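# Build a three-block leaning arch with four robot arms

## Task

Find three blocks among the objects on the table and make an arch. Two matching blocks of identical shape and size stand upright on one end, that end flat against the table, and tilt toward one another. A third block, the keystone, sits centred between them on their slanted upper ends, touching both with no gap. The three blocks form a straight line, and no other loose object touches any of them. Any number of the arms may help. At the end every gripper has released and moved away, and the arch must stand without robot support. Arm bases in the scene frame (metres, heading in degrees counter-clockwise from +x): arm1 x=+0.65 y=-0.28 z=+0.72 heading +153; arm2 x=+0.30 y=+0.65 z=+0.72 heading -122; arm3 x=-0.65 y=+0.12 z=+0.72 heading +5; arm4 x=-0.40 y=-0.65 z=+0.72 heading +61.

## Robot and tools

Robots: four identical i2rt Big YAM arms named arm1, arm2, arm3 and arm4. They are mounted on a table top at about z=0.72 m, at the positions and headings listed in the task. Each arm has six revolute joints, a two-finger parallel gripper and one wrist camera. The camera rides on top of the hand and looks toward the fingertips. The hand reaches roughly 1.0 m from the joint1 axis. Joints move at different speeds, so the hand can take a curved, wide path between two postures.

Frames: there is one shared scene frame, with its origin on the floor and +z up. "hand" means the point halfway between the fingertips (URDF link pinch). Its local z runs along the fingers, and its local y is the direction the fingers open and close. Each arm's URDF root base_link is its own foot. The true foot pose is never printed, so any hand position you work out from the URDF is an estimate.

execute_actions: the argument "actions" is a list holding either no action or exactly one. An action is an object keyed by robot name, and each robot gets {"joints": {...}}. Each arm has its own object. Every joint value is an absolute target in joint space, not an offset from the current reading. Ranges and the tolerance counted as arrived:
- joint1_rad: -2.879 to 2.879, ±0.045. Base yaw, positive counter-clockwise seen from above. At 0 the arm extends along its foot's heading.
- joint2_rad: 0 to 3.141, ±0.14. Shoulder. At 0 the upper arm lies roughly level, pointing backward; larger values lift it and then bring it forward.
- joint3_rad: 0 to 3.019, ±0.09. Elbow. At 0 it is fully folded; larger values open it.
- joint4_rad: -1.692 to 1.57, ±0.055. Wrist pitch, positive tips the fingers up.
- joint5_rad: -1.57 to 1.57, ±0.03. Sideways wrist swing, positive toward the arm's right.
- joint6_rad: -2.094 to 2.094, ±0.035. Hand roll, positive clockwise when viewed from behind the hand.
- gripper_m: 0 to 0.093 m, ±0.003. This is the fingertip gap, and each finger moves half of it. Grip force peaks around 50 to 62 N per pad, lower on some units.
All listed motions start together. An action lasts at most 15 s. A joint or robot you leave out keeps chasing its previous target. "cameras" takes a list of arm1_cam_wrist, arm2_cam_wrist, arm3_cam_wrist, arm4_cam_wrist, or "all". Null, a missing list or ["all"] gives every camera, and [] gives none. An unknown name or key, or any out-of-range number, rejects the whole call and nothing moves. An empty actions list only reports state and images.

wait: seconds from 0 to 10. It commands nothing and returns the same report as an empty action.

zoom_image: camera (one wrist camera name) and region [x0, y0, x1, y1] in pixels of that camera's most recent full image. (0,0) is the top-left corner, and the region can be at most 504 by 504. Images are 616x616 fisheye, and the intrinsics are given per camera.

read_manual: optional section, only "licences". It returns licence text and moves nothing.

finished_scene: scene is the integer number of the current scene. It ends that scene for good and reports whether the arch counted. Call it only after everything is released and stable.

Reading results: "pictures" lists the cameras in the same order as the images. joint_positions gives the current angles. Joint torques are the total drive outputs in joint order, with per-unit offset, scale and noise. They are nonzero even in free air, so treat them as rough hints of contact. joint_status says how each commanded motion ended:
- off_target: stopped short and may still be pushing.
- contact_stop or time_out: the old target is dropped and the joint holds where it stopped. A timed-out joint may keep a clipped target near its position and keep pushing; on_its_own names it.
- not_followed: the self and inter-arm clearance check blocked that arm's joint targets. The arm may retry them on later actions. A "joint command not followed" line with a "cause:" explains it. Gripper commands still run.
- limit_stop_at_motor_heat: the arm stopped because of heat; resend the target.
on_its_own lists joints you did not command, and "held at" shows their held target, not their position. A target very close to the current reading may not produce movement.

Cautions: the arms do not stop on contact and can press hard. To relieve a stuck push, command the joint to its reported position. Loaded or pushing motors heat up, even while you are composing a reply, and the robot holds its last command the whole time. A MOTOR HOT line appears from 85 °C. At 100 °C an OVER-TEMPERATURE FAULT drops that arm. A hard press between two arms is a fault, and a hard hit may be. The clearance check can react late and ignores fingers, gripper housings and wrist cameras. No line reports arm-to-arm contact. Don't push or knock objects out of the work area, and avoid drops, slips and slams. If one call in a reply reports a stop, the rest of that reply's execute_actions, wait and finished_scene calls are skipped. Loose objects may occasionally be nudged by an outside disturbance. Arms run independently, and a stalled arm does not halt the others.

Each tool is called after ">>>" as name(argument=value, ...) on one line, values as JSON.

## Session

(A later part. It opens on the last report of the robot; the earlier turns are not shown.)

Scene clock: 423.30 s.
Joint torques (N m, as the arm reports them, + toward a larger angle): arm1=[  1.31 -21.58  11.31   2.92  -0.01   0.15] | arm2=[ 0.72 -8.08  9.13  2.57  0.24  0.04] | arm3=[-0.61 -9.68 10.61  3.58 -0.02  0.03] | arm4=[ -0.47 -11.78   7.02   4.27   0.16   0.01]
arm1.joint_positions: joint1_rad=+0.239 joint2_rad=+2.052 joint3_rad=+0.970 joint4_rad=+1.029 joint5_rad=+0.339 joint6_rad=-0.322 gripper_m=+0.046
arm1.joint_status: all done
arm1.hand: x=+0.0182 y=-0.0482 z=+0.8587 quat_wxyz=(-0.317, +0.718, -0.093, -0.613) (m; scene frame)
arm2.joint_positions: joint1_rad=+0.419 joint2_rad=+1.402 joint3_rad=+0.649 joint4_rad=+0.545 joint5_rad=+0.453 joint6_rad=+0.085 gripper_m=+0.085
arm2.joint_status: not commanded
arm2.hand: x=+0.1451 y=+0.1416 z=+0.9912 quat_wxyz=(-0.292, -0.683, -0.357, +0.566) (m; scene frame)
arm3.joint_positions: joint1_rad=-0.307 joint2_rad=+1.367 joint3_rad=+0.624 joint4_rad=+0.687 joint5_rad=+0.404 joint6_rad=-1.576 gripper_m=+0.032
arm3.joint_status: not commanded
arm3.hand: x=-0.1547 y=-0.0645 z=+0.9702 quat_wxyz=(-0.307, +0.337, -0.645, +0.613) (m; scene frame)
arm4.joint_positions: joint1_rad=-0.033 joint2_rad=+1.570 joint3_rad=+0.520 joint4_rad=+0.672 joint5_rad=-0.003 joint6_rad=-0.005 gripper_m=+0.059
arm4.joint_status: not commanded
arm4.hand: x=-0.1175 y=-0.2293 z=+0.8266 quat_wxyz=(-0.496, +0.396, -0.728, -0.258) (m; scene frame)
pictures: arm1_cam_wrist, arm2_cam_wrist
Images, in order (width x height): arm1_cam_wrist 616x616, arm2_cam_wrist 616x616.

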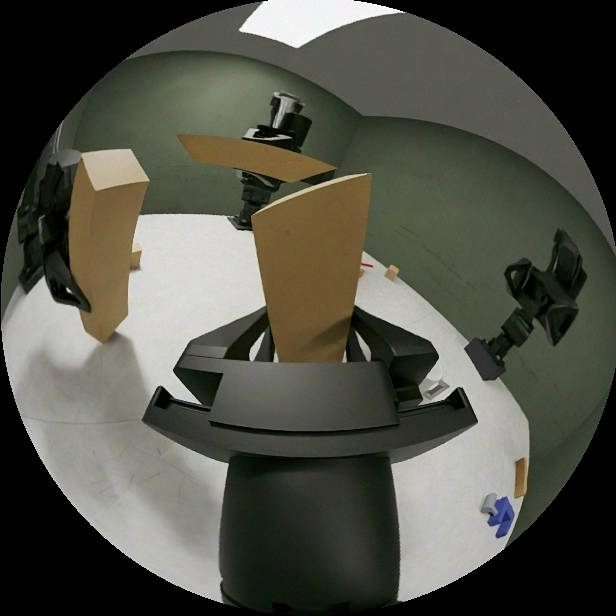

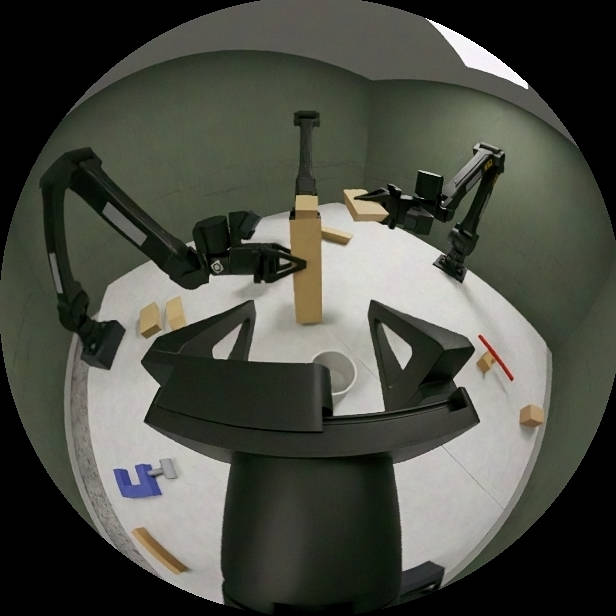

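>>> execute_actions(actions=[{"arm1":{"joints":{"joint2_rad":2.085}},"arm4":{"joints":{"joint2_rad":1.605}}}], cameras=["arm2_cam_wrist","arm3_cam_wrist"])

Scene clock: 442.67 s.
Joint torques (N m, as the arm reports them, + toward a larger angle): arm1=[  1.59 -21.15  10.91   2.82  -0.03   0.16] | arm2=[-0.14 -8.35  9.18  2.59  0.18  0.05] | arm3=[-0.58 -9.7  10.69  3.52 -0.01  0.01] | arm4=[ -0.55 -10.65   6.62   3.92   0.15   0.  ]
arm1.joint_positions: joint1_rad=+0.239 joint2_rad=+2.089 joint3_rad=+0.970 joint4_rad=+1.031 joint5_rad=+0.339 joint6_rad=-0.322 gripper_m=+0.046
arm1.joint_status: all done
arm1.hand: x=+0.0202 y=-0.0486 z=+0.8352 quat_wxyz=(-0.315, +0.729, -0.091, -0.600) (m; scene frame)
arm2.joint_positions: joint1_rad=+0.419 joint2_rad=+1.402 joint3_rad=+0.649 joint4_rad=+0.545 joint5_rad=+0.453 joint6_rad=+0.085 gripper_m=+0.085
arm2.joint_status: not commanded
arm2.hand: x=+0.1451 y=+0.1416 z=+0.9912 quat_wxyz=(-0.292, -0.683, -0.357, +0.566) (m; scene frame)
arm3.joint_positions: joint1_rad=-0.307 joint2_rad=+1.367 joint3_rad=+0.624 joint4_rad=+0.687 joint5_rad=+0.404 joint6_rad=-1.576 gripper_m=+0.032
arm3.joint_status: not commanded
arm3.hand: x=-0.1547 y=-0.0645 z=+0.9702 quat_wxyz=(-0.307, +0.337, -0.645, +0.613) (m; scene frame)
arm4.joint_positions: joint1_rad=-0.034 joint2_rad=+1.628 joint3_rad=+0.520 joint4_rad=+0.678 joint5_rad=-0.003 joint6_rad=-0.004 gripper_m=+0.059
arm4.joint_status: all done
arm4.hand: x=-0.1186 y=-0.2320 z=+0.7999 quat_wxyz=(-0.477, +0.402, -0.741, -0.248) (m; scene frame)
pictures: arm2_cam_wrist, arm3_cam_wrist
Images, in order (width x height): arm2_cam_wrist 616x616, arm3_cam_wrist 616x616.

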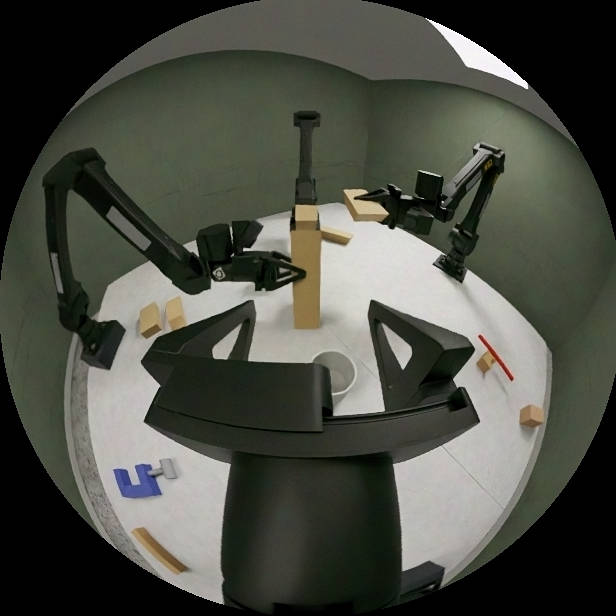

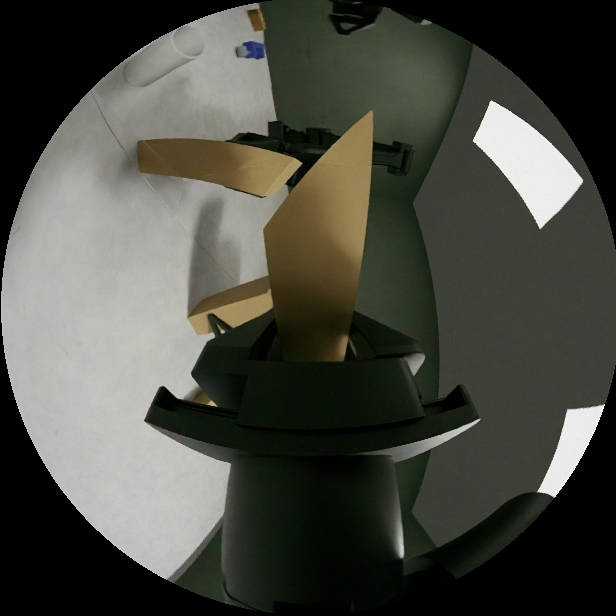

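>>> zoom_image(camera="arm3_cam_wrist", region=[110, 110, 310, 350])

>>> zoom_image(camera="arm2_cam_wrist", region=[250, 180, 370, 340])

Region (110, 110, 310, 350) of arm3_cam_wrist's 616x616 image, scaled by 2.100, with more detail than that image has.

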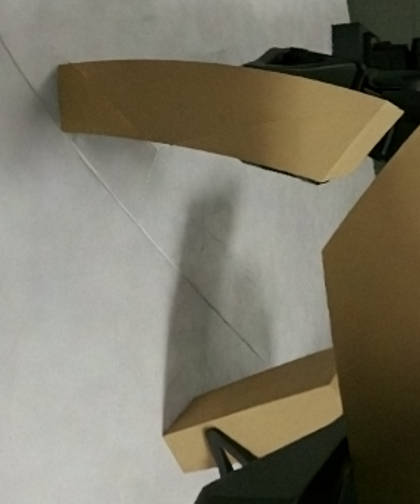

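Region (250, 180, 370, 340) of arm2_cam_wrist's 616x616 image, scaled by 3.150, with more detail than that image has; it fills the left 378 columns of this view, and the rest is white.

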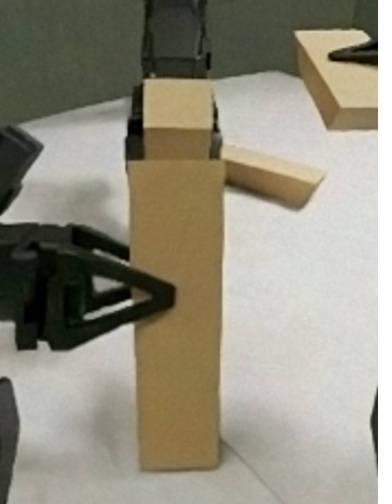

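>>> execute_actions(actions=[{"arm1":{"joints":{"joint2_rad":2.10}},"arm4":{"joints":{"joint2_rad":1.625}},"arm3":{"joints":{"joint1_rad":-0.403,"joint2_rad":1.61,"joint3_rad":1.025,"joint4_rad":0.66,"joint5_rad":0.312}}}], cameras=["arm1_cam_wrist","arm2_cam_wrist"])

Scene clock: 455.97 s.
Joint torques (N m, as the arm reports them, + toward a larger angle): arm1=[  0.97 -21.16  10.97   2.91  -0.02   0.13] | arm2=[-0.41 -8.6   8.92  2.76  0.24  0.02] | arm3=[  0.22 -12.88  11.92   1.98  -0.13   0.02] | arm4=[-0.6  -9.17  6.59  3.91  0.15  0.01]
arm1.joint_positions: joint1_rad=+0.239 joint2_rad=+2.095 joint3_rad=+0.970 joint4_rad=+1.031 joint5_rad=+0.339 joint6_rad=-0.322 gripper_m=+0.046
arm1.joint_status: all done
arm1.hand: x=+0.0207 y=-0.0486 z=+0.8313 quat_wxyz=(-0.315, +0.731, -0.090, -0.598) (m; scene frame)
arm2.joint_positions: joint1_rad=+0.419 joint2_rad=+1.402 joint3_rad=+0.649 joint4_rad=+0.545 joint5_rad=+0.453 joint6_rad=+0.085 gripper_m=+0.085
arm2.joint_status: not commanded
arm2.hand: x=+0.1451 y=+0.1416 z=+0.9912 quat_wxyz=(-0.292, -0.683, -0.357, +0.566) (m; scene frame)
arm3.joint_positions: joint1_rad=-0.406 joint2_rad=+1.624 joint3_rad=+0.965 joint4_rad=+0.660 joint5_rad=+0.313 joint6_rad=-1.576 gripper_m=+0.032
arm3.joint_status: all done
arm3.hand: x=-0.0520 y=-0.1387 z=+0.9971 quat_wxyz=(-0.320, +0.319, -0.634, +0.628) (m; scene frame)
arm4.joint_positions: joint1_rad=-0.034 joint2_rad=+1.629 joint3_rad=+0.520 joint4_rad=+0.679 joint5_rad=-0.003 joint6_rad=-0.004 gripper_m=+0.059
arm4.joint_status: all done
arm4.hand: x=-0.1186 y=-0.2320 z=+0.7996 quat_wxyz=(-0.477, +0.402, -0.741, -0.248) (m; scene frame)
pictures: arm1_cam_wrist, arm2_cam_wrist
Images, in order (width x height): arm1_cam_wrist 616x616, arm2_cam_wrist 616x616.

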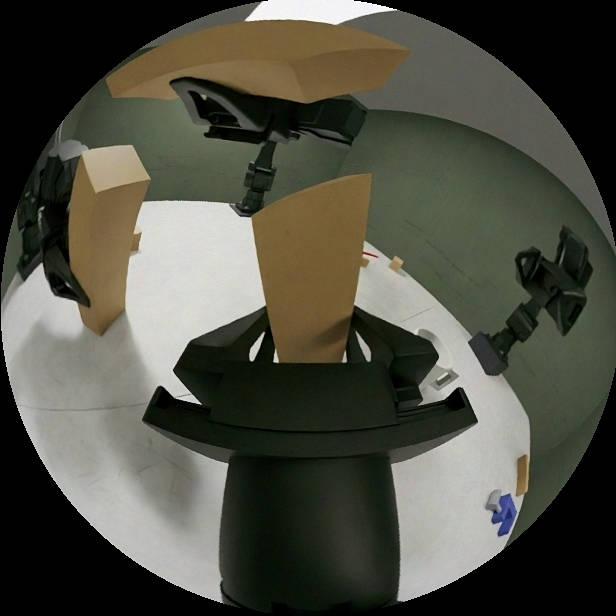

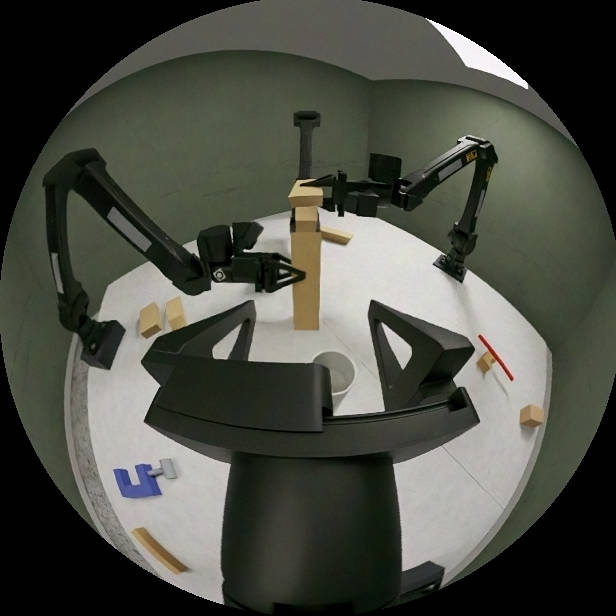

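>>> execute_actions(actions=[])

Scene clock: 467.63 s.
Joint torques (N m, as the arm reports them, + toward a larger angle): arm1=[  1.31 -21.02  10.89   2.9    0.01   0.17] | arm2=[-0.52 -7.4   9.12  2.63  0.14  0.02] | arm3=[  0.72 -13.11  12.16   1.89  -0.13   0.06] | arm4=[-0.53 -9.2   6.58  3.92  0.15  0.  ]
arm1.joint_positions: joint1_rad=+0.239 joint2_rad=+2.095 joint3_rad=+0.970 joint4_rad=+1.031 joint5_rad=+0.339 joint6_rad=-0.322 gripper_m=+0.046
arm1.joint_status: all done
arm1.hand: x=+0.0207 y=-0.0486 z=+0.8313 quat_wxyz=(-0.315, +0.731, -0.090, -0.598) (m; scene frame)
arm2.joint_positions: joint1_rad=+0.419 joint2_rad=+1.402 joint3_rad=+0.649 joint4_rad=+0.545 joint5_rad=+0.453 joint6_rad=+0.085 gripper_m=+0.085
arm2.joint_status: not commanded
arm2.hand: x=+0.1451 y=+0.1416 z=+0.9912 quat_wxyz=(-0.292, -0.683, -0.357, +0.566) (m; scene frame)
arm3.joint_positions: joint1_rad=-0.406 joint2_rad=+1.624 joint3_rad=+0.965 joint4_rad=+0.660 joint5_rad=+0.313 joint6_rad=-1.576 gripper_m=+0.032
arm3.joint_status: all done
arm3.hand: x=-0.0520 y=-0.1387 z=+0.9971 quat_wxyz=(-0.320, +0.319, -0.634, +0.628) (m; scene frame)
arm4.joint_positions: joint1_rad=-0.034 joint2_rad=+1.629 joint3_rad=+0.520 joint4_rad=+0.679 joint5_rad=-0.003 joint6_rad=-0.004 gripper_m=+0.059
arm4.joint_status: all done
arm4.hand: x=-0.1186 y=-0.2320 z=+0.7996 quat_wxyz=(-0.477, +0.402, -0.741, -0.248) (m; scene frame)
pictures: arm1_cam_wrist, arm2_cam_wrist, arm3_cam_wrist, arm4_cam_wrist
Images, in order (width x height): arm1_cam_wrist 616x616, arm2_cam_wrist 616x616, arm3_cam_wrist 616x616, arm4_cam_wrist 616x616.

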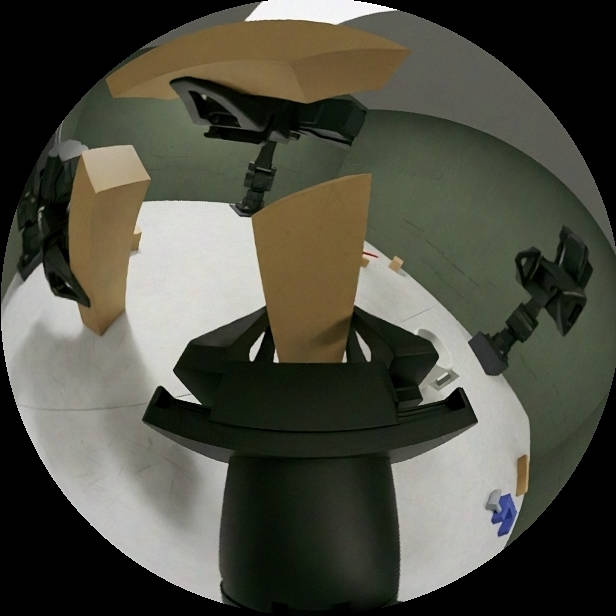

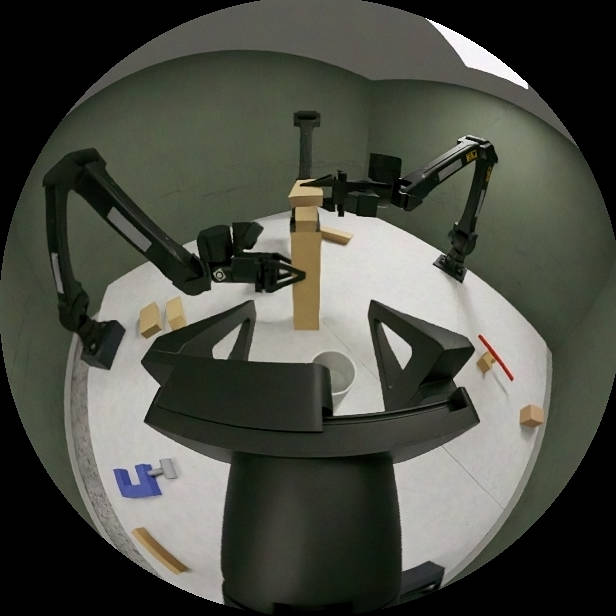

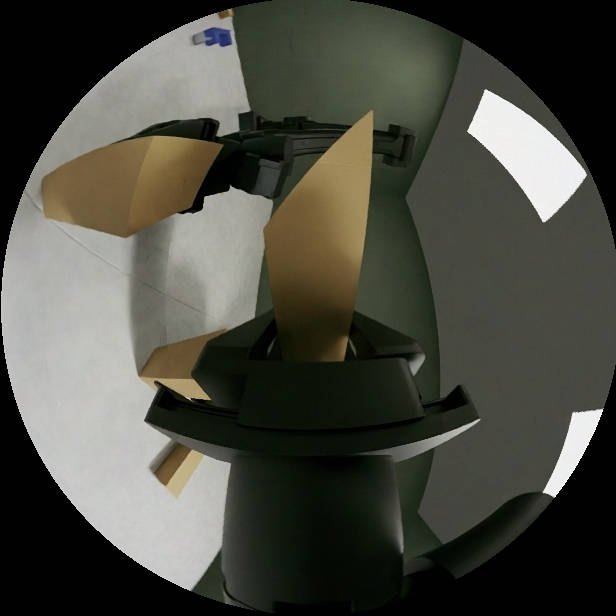

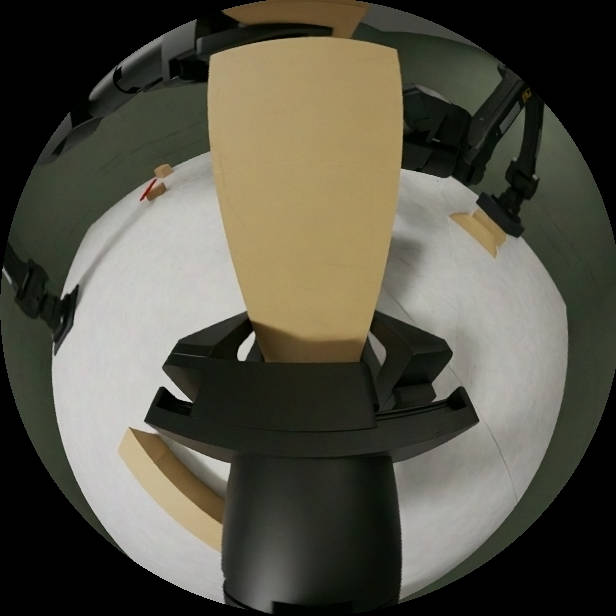

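>>> zoom_image(camera="arm2_cam_wrist", region=[250, 160, 370, 280])

Region (250, 160, 370, 280) of arm2_cam_wrist's 616x616 image, scaled by 4.200, with more detail than that image has.

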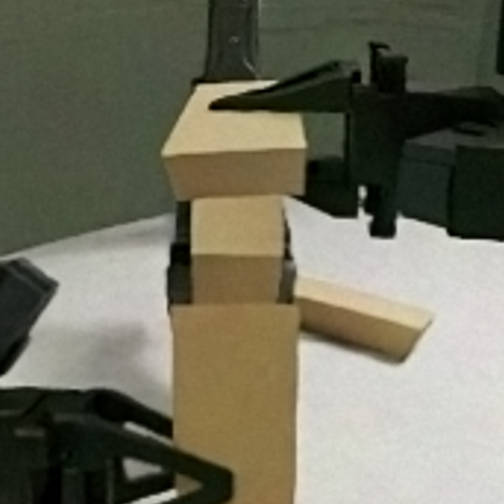

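>>> execute_actions(actions=[{"arm3":{"joints":{"joint1_rad":-0.392,"joint2_rad":1.715,"joint3_rad":0.935,"joint4_rad":0.815,"joint5_rad":0.285}},"arm1":{"joints":{"joint2_rad":2.11}}}])

Scene clock: 483.57 s.
Joint torques (N m, as the arm reports them, + toward a larger angle): arm1=[  1.1  -20.27  10.84   2.63  -0.01   0.14] | arm2=[ 0.03 -8.85  9.01  2.43  0.22  0.05] | arm3=[  1.63 -14.33   8.14   3.5   -0.07   0.07] | arm4=[-0.57 -9.11  6.54  3.82  0.14 -0.03]
arm1.joint_positions: joint1_rad=+0.238 joint2_rad=+2.098 joint3_rad=+0.971 joint4_rad=+1.034 joint5_rad=+0.339 joint6_rad=-0.321 gripper_m=+0.046
arm1.joint_status: all done
arm1.hand: x=+0.0206 y=-0.0483 z=+0.8308 quat_wxyz=(-0.315, +0.731, -0.091, -0.599) (m; scene frame)
arm2.joint_positions: joint1_rad=+0.419 joint2_rad=+1.402 joint3_rad=+0.649 joint4_rad=+0.545 joint5_rad=+0.453 joint6_rad=+0.085 gripper_m=+0.085
arm2.joint_status: not commanded
arm2.hand: x=+0.1451 y=+0.1416 z=+0.9912 quat_wxyz=(-0.292, -0.683, -0.357, +0.566) (m; scene frame)
arm3.joint_positions: joint1_rad=-0.401 joint2_rad=+1.730 joint3_rad=+0.915 joint4_rad=+0.781 joint5_rad=+0.285 joint6_rad=-1.581 gripper_m=+0.032
arm3.joint_status: all done
arm3.hand: x=-0.0490 y=-0.1307 z=+0.9337 quat_wxyz=(-0.320, +0.339, -0.636, +0.615) (m; scene frame)
arm4.joint_positions: joint1_rad=-0.034 joint2_rad=+1.630 joint3_rad=+0.520 joint4_rad=+0.681 joint5_rad=-0.002 joint6_rad=-0.001 gripper_m=+0.059
arm4.joint_status: not commanded
arm4.hand: x=-0.1183 y=-0.2320 z=+0.7994 quat_wxyz=(-0.477, +0.400, -0.742, -0.248) (m; scene frame)
pictures: arm1_cam_wrist, arm2_cam_wrist, arm3_cam_wrist, arm4_cam_wrist
Images, in order (width x height): arm1_cam_wrist 616x616, arm2_cam_wrist 616x616, arm3_cam_wrist 616x616, arm4_cam_wrist 616x616.

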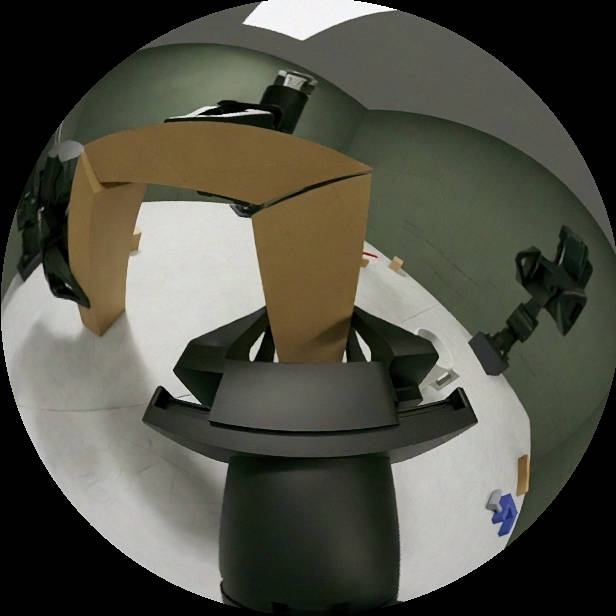

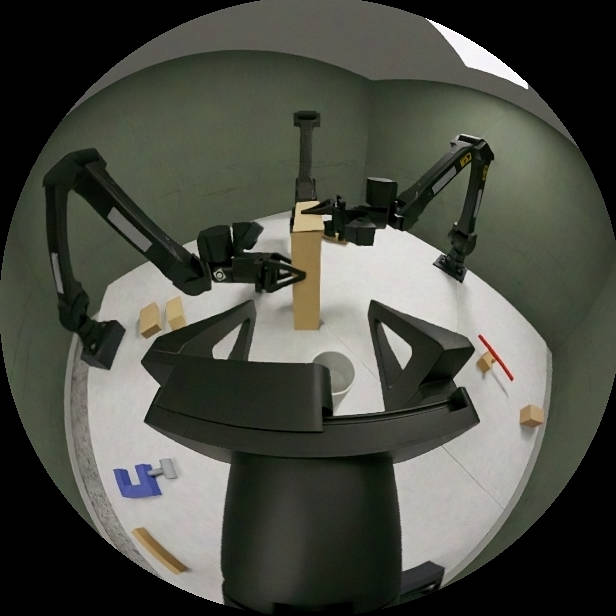

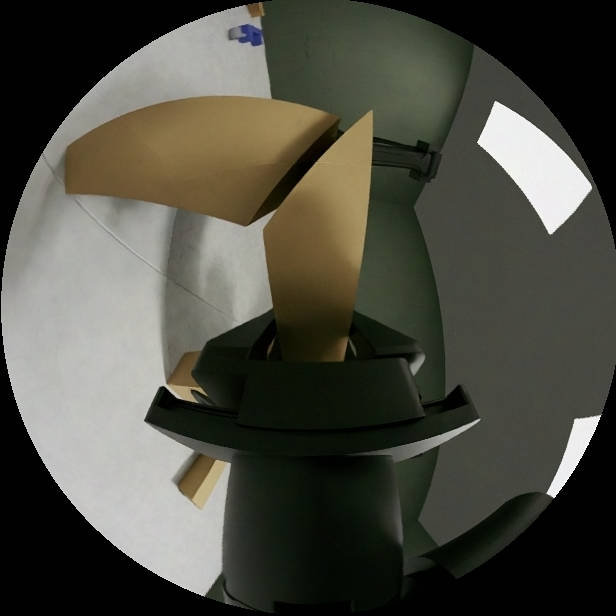

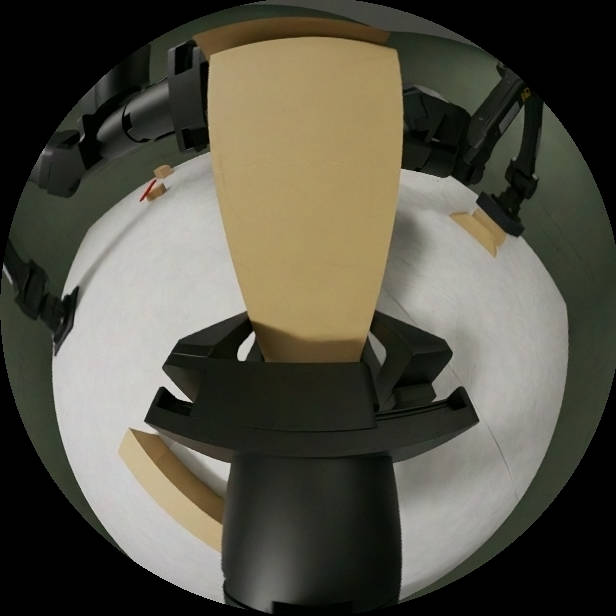

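>>> zoom_image(camera="arm1_cam_wrist", region=[50, 90, 400, 350])

>>> zoom_image(camera="arm2_cam_wrist", region=[260, 180, 360, 280])

>>> zoom_image(camera="arm3_cam_wrist", region=[200, 80, 400, 280])

Region (50, 90, 400, 350) of arm1_cam_wrist's 616x616 image, scaled by 1.440, with more detail than that image has; it fills the top 374 rows of this view, and the rest is white.

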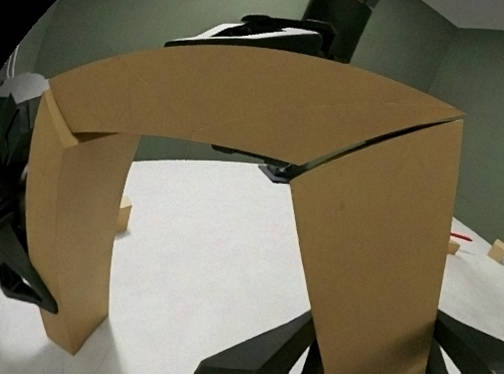

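Region (260, 180, 360, 280) of arm2_cam_wrist's 616x616 image, scaled by 5.040, with more detail than that image has.

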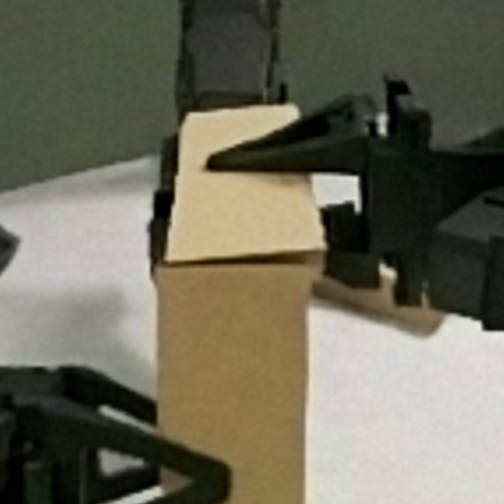

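Region (200, 80, 400, 280) of arm3_cam_wrist's 616x616 image, scaled by 2.520, with more detail than that image has.

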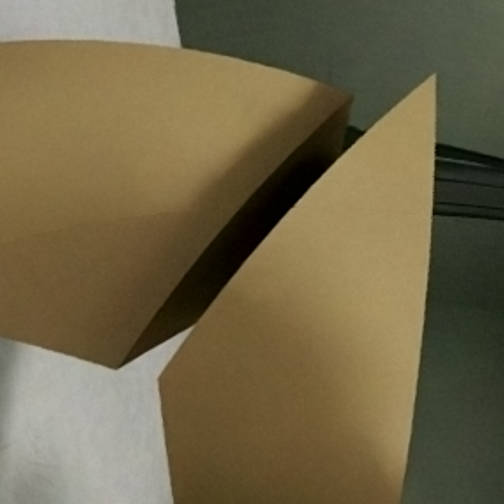

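>>> execute_actions(actions=[{"arm3":{"joints":{"joint2_rad":1.74,"joint3_rad":0.965,"joint4_rad":0.922}}}], cameras=["arm1_cam_wrist","arm2_cam_wrist","arm3_cam_wrist"])

>>> zoom_image(camera="arm2_cam_wrist", region=[260, 180, 360, 280])

Scene clock: 498.93 s.
Joint torques (N m, as the arm reports them, + toward a larger angle): arm1=[  0.97 -20.04  10.83   2.82  -0.01   0.15] | arm2=[-0.49 -8.11  9.08  2.49  0.17  0.11] | arm3=[  0.92 -12.09  10.51   3.57  -0.11   0.09] | arm4=[-0.5  -9.25  6.55  3.82  0.13 -0.02]
arm1.joint_positions: joint1_rad=+0.238 joint2_rad=+2.098 joint3_rad=+0.971 joint4_rad=+1.034 joint5_rad=+0.339 joint6_rad=-0.321 gripper_m=+0.046
arm1.joint_status: not commanded
arm1.hand: x=+0.0206 y=-0.0483 z=+0.8308 quat_wxyz=(-0.315, +0.731, -0.091, -0.599) (m; scene frame)
arm2.joint_positions: joint1_rad=+0.419 joint2_rad=+1.402 joint3_rad=+0.649 joint4_rad=+0.545 joint5_rad=+0.453 joint6_rad=+0.085 gripper_m=+0.085
arm2.joint_status: not commanded
arm2.hand: x=+0.1451 y=+0.1416 z=+0.9912 quat_wxyz=(-0.292, -0.683, -0.357, +0.566) (m; scene frame)
arm3.joint_positions: joint1_rad=-0.401 joint2_rad=+1.734 joint3_rad=+0.915 joint4_rad=+0.888 joint5_rad=+0.285 joint6_rad=-1.581 gripper_m=+0.032
arm3.joint_status: all done
arm3.hand: x=-0.0491 y=-0.1309 z=+0.9566 quat_wxyz=(-0.345, +0.314, -0.610, +0.641) (m; scene frame)
arm4.joint_positions: joint1_rad=-0.034 joint2_rad=+1.630 joint3_rad=+0.520 joint4_rad=+0.681 joint5_rad=-0.002 joint6_rad=-0.001 gripper_m=+0.059
arm4.joint_status: not commanded
arm4.hand: x=-0.1183 y=-0.2320 z=+0.7994 quat_wxyz=(-0.477, +0.400, -0.742, -0.248) (m; scene frame)
pictures: arm1_cam_wrist, arm2_cam_wrist, arm3_cam_wrist
Images, in order (width x height): arm1_cam_wrist 616x616, arm2_cam_wrist 616x616, arm3_cam_wrist 616x616.

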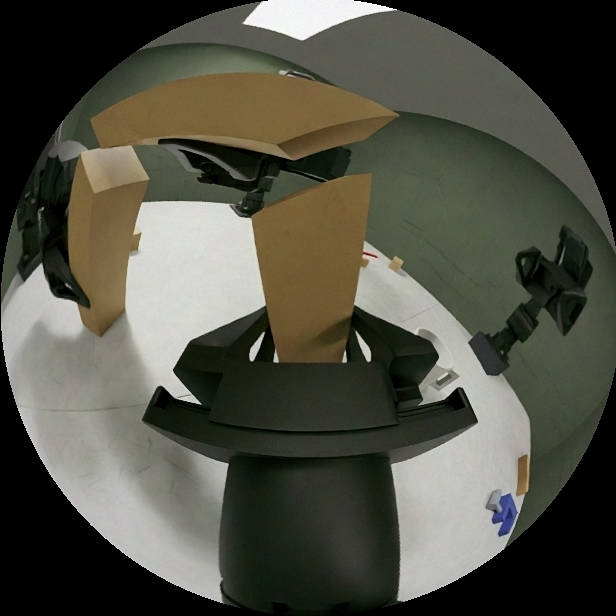

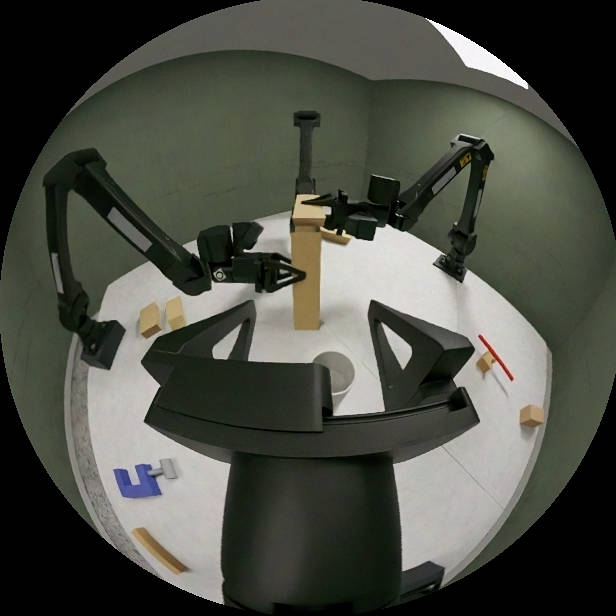

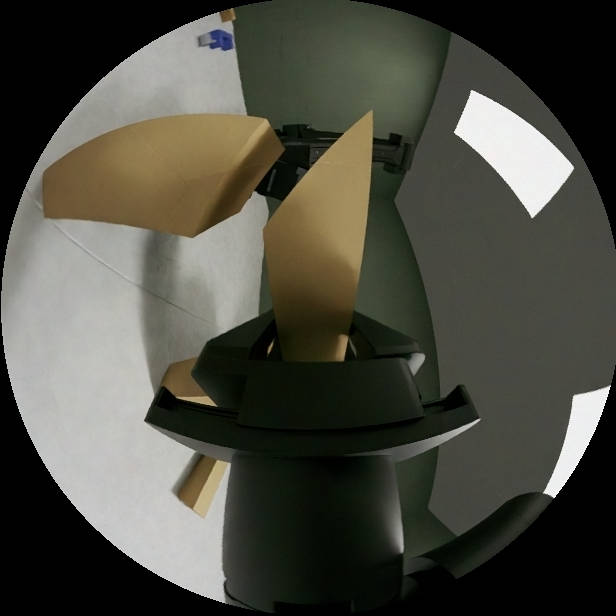

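Region (260, 180, 360, 280) of arm2_cam_wrist's 616x616 image, scaled by 5.040, with more detail than that image has.

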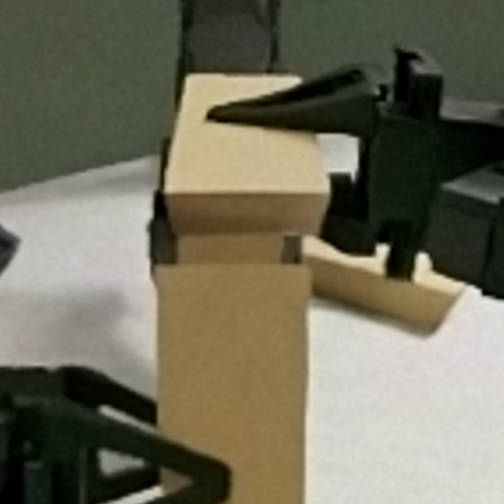

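>>> execute_actions(actions=[{"arm3":{"joints":{"joint2_rad":1.768,"joint3_rad":0.99,"joint4_rad":0.94}}}], cameras=["arm1_cam_wrist","arm2_cam_wrist","arm3_cam_wrist"])

>>> zoom_image(camera="arm2_cam_wrist", region=[260, 180, 360, 280])

Scene clock: 506.97 s.
Joint torques (N m, as the arm reports them, + toward a larger angle): arm1=[  1.25 -20.19  10.77   2.83  -0.04   0.14] | arm2=[-0.17 -8.18  8.99  2.54  0.21  0.02] | arm3=[  1.42 -12.33  10.83   3.42  -0.11   0.06] | arm4=[-0.48 -9.32  6.59  3.84  0.14 -0.03]
arm1.joint_positions: joint1_rad=+0.238 joint2_rad=+2.098 joint3_rad=+0.971 joint4_rad=+1.034 joint5_rad=+0.339 joint6_rad=-0.321 gripper_m=+0.046
arm1.joint_status: not commanded
arm1.hand: x=+0.0206 y=-0.0483 z=+0.8308 quat_wxyz=(-0.315, +0.731, -0.091, -0.599) (m; scene frame)
arm2.joint_positions: joint1_rad=+0.419 joint2_rad=+1.402 joint3_rad=+0.649 joint4_rad=+0.545 joint5_rad=+0.453 joint6_rad=+0.085 gripper_m=+0.085
arm2.joint_status: not commanded
arm2.hand: x=+0.1451 y=+0.1416 z=+0.9912 quat_wxyz=(-0.292, -0.683, -0.357, +0.566) (m; scene frame)
arm3.joint_positions: joint1_rad=-0.401 joint2_rad=+1.766 joint3_rad=+0.935 joint4_rad=+0.906 joint5_rad=+0.285 joint6_rad=-1.581 gripper_m=+0.032
arm3.joint_status: all done
arm3.hand: x=-0.0416 y=-0.1333 z=+0.9499 quat_wxyz=(-0.346, +0.312, -0.609, +0.642) (m; scene frame)
arm4.joint_positions: joint1_rad=-0.034 joint2_rad=+1.630 joint3_rad=+0.520 joint4_rad=+0.681 joint5_rad=-0.002 joint6_rad=-0.001 gripper_m=+0.059
arm4.joint_status: not commanded
arm4.hand: x=-0.1183 y=-0.2320 z=+0.7994 quat_wxyz=(-0.477, +0.400, -0.742, -0.248) (m; scene frame)
pictures: arm1_cam_wrist, arm2_cam_wrist, arm3_cam_wrist
Images, in order (width x height): arm1_cam_wrist 616x616, arm2_cam_wrist 616x616, arm3_cam_wrist 616x616.

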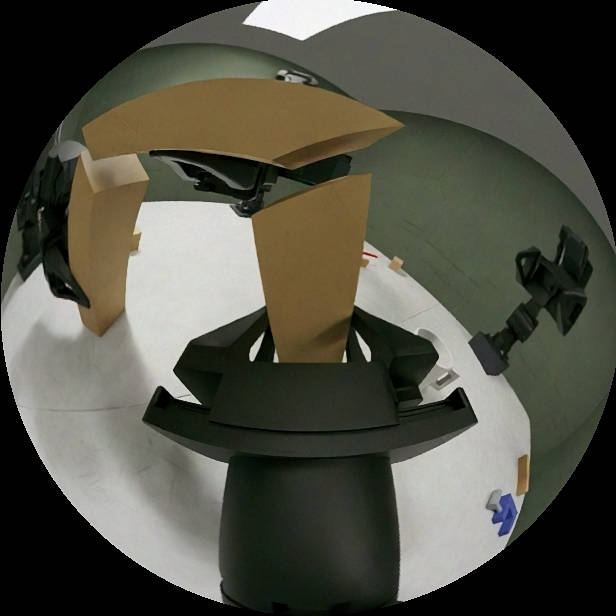

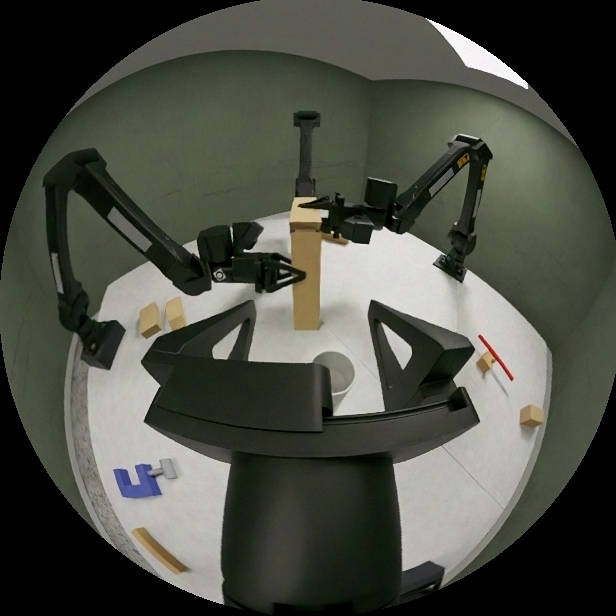

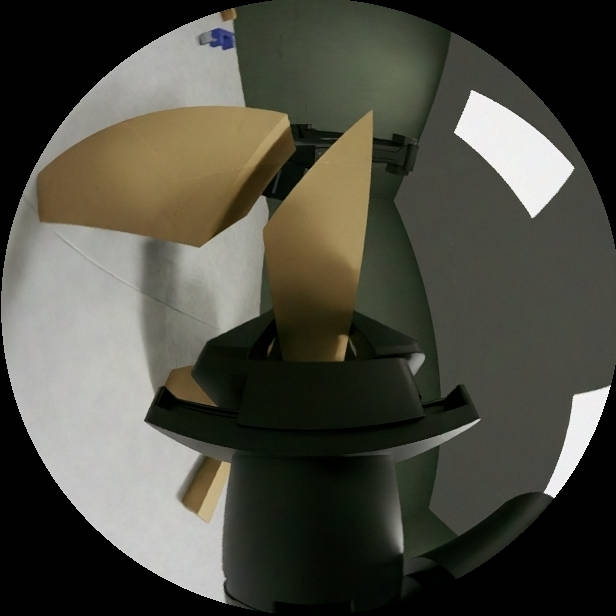

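Region (260, 180, 360, 280) of arm2_cam_wrist's 616x616 image, scaled by 5.040, with more detail than that image has.

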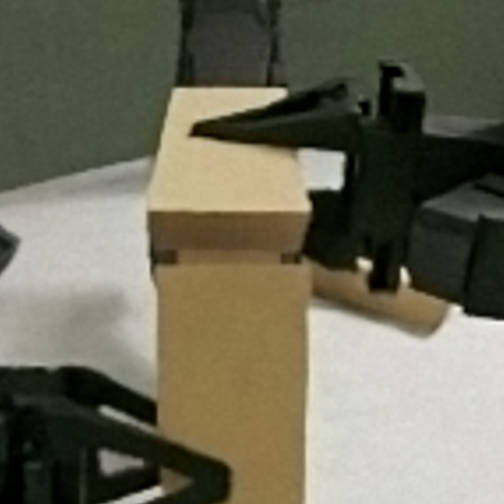

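>>> execute_actions(actions=[{"arm3":{"joints":{"joint2_rad":1.785,"joint3_rad":0.945}}}], cameras=["arm1_cam_wrist","arm2_cam_wrist","arm3_cam_wrist","arm4_cam_wrist"])

>>> zoom_image(camera="arm2_cam_wrist", region=[260, 180, 360, 280])

>>> zoom_image(camera="arm1_cam_wrist", region=[50, 90, 400, 350])

Scene clock: 514.63 s.
Joint torques (N m, as the arm reports them, + toward a larger angle): arm1=[  1.44 -20.1   10.83   2.85   0.     0.14] | arm2=[ 1.23 -8.26  9.15  2.57  0.24  0.1 ] | arm3=[  1.12 -12.14   7.28   3.57  -0.13   0.1 ] | arm4=[-0.5  -9.35  6.57  3.83  0.14 -0.03]
arm1.joint_positions: joint1_rad=+0.238 joint2_rad=+2.098 joint3_rad=+0.971 joint4_rad=+1.034 joint5_rad=+0.339 joint6_rad=-0.321 gripper_m=+0.046
arm1.joint_status: not commanded
arm1.hand: x=+0.0206 y=-0.0483 z=+0.8308 quat_wxyz=(-0.315, +0.731, -0.091, -0.599) (m; scene frame)
arm2.joint_positions: joint1_rad=+0.419 joint2_rad=+1.402 joint3_rad=+0.649 joint4_rad=+0.545 joint5_rad=+0.453 joint6_rad=+0.085 gripper_m=+0.085
arm2.joint_status: not commanded
arm2.hand: x=+0.1451 y=+0.1416 z=+0.9912 quat_wxyz=(-0.292, -0.683, -0.357, +0.566) (m; scene frame)
arm3.joint_positions: joint1_rad=-0.401 joint2_rad=+1.782 joint3_rad=+0.935 joint4_rad=+0.907 joint5_rad=+0.285 joint6_rad=-1.581 gripper_m=+0.032
arm3.joint_status: all done
arm3.hand: x=-0.0404 y=-0.1336 z=+0.9406 quat_wxyz=(-0.343, +0.316, -0.613, +0.638) (m; scene frame)
arm4.joint_positions: joint1_rad=-0.034 joint2_rad=+1.630 joint3_rad=+0.520 joint4_rad=+0.681 joint5_rad=-0.002 joint6_rad=-0.001 gripper_m=+0.059
arm4.joint_status: not commanded
arm4.hand: x=-0.1183 y=-0.2320 z=+0.7994 quat_wxyz=(-0.477, +0.400, -0.742, -0.248) (m; scene frame)
pictures: arm1_cam_wrist, arm2_cam_wrist, arm3_cam_wrist, arm4_cam_wrist
Images, in order (width x height): arm1_cam_wrist 616x616, arm2_cam_wrist 616x616, arm3_cam_wrist 616x616, arm4_cam_wrist 616x616.

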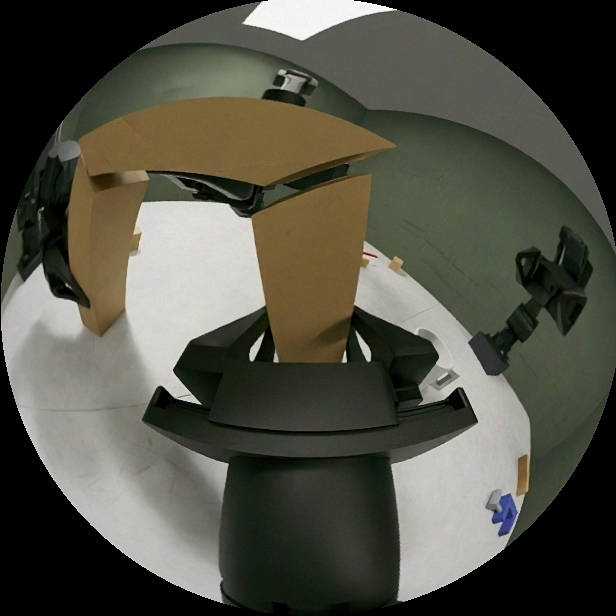

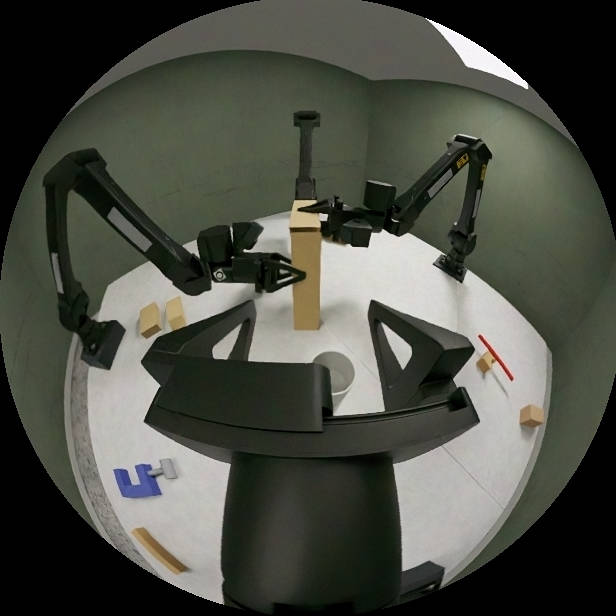

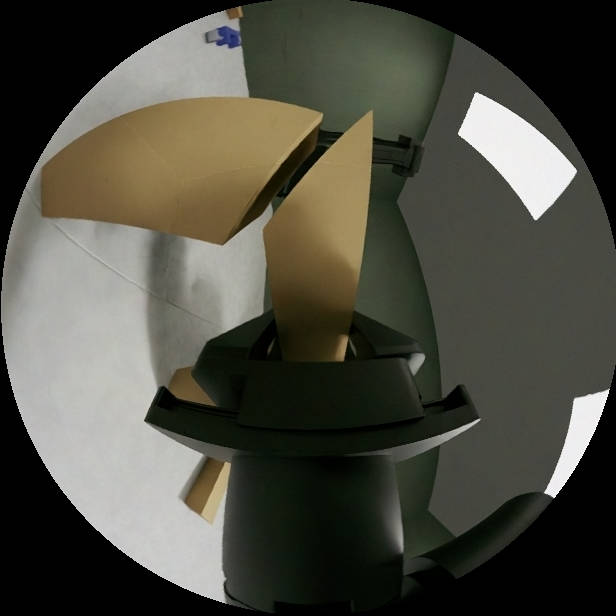

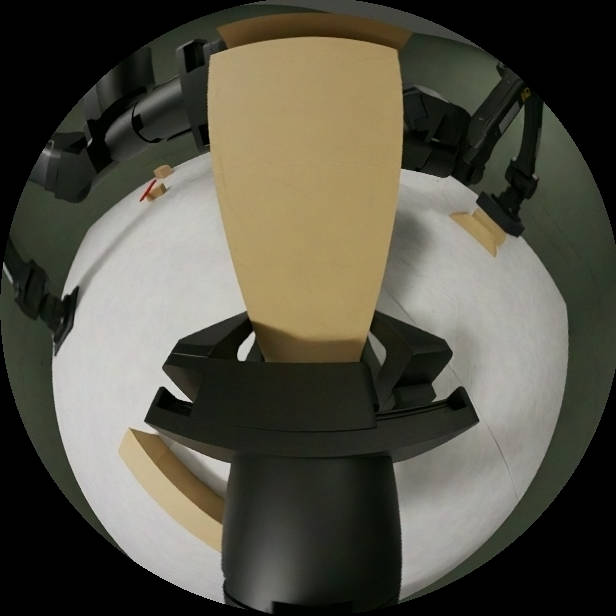

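Region (260, 180, 360, 280) of arm2_cam_wrist's 616x616 image, scaled by 5.040, with more detail than that image has.

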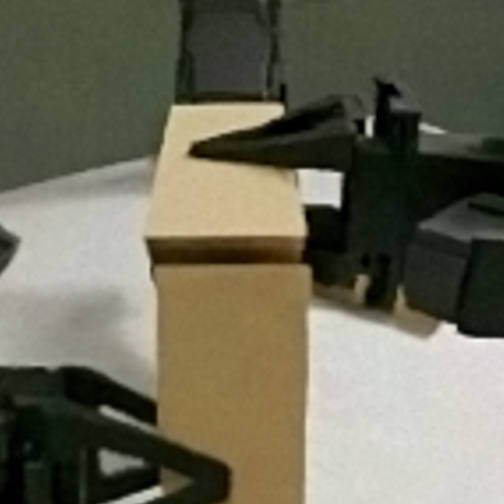

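Region (50, 90, 400, 350) of arm1_cam_wrist's 616x616 image, scaled by 1.440, with more detail than that image has; it fills the top 374 rows of this view, and the rest is white.

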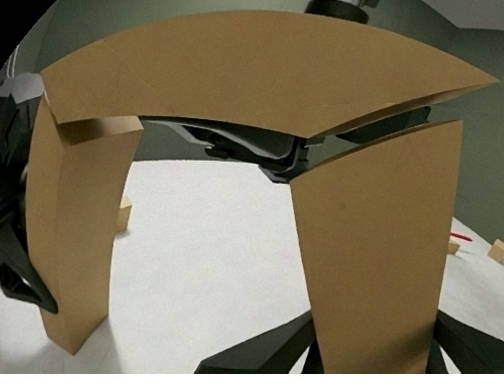

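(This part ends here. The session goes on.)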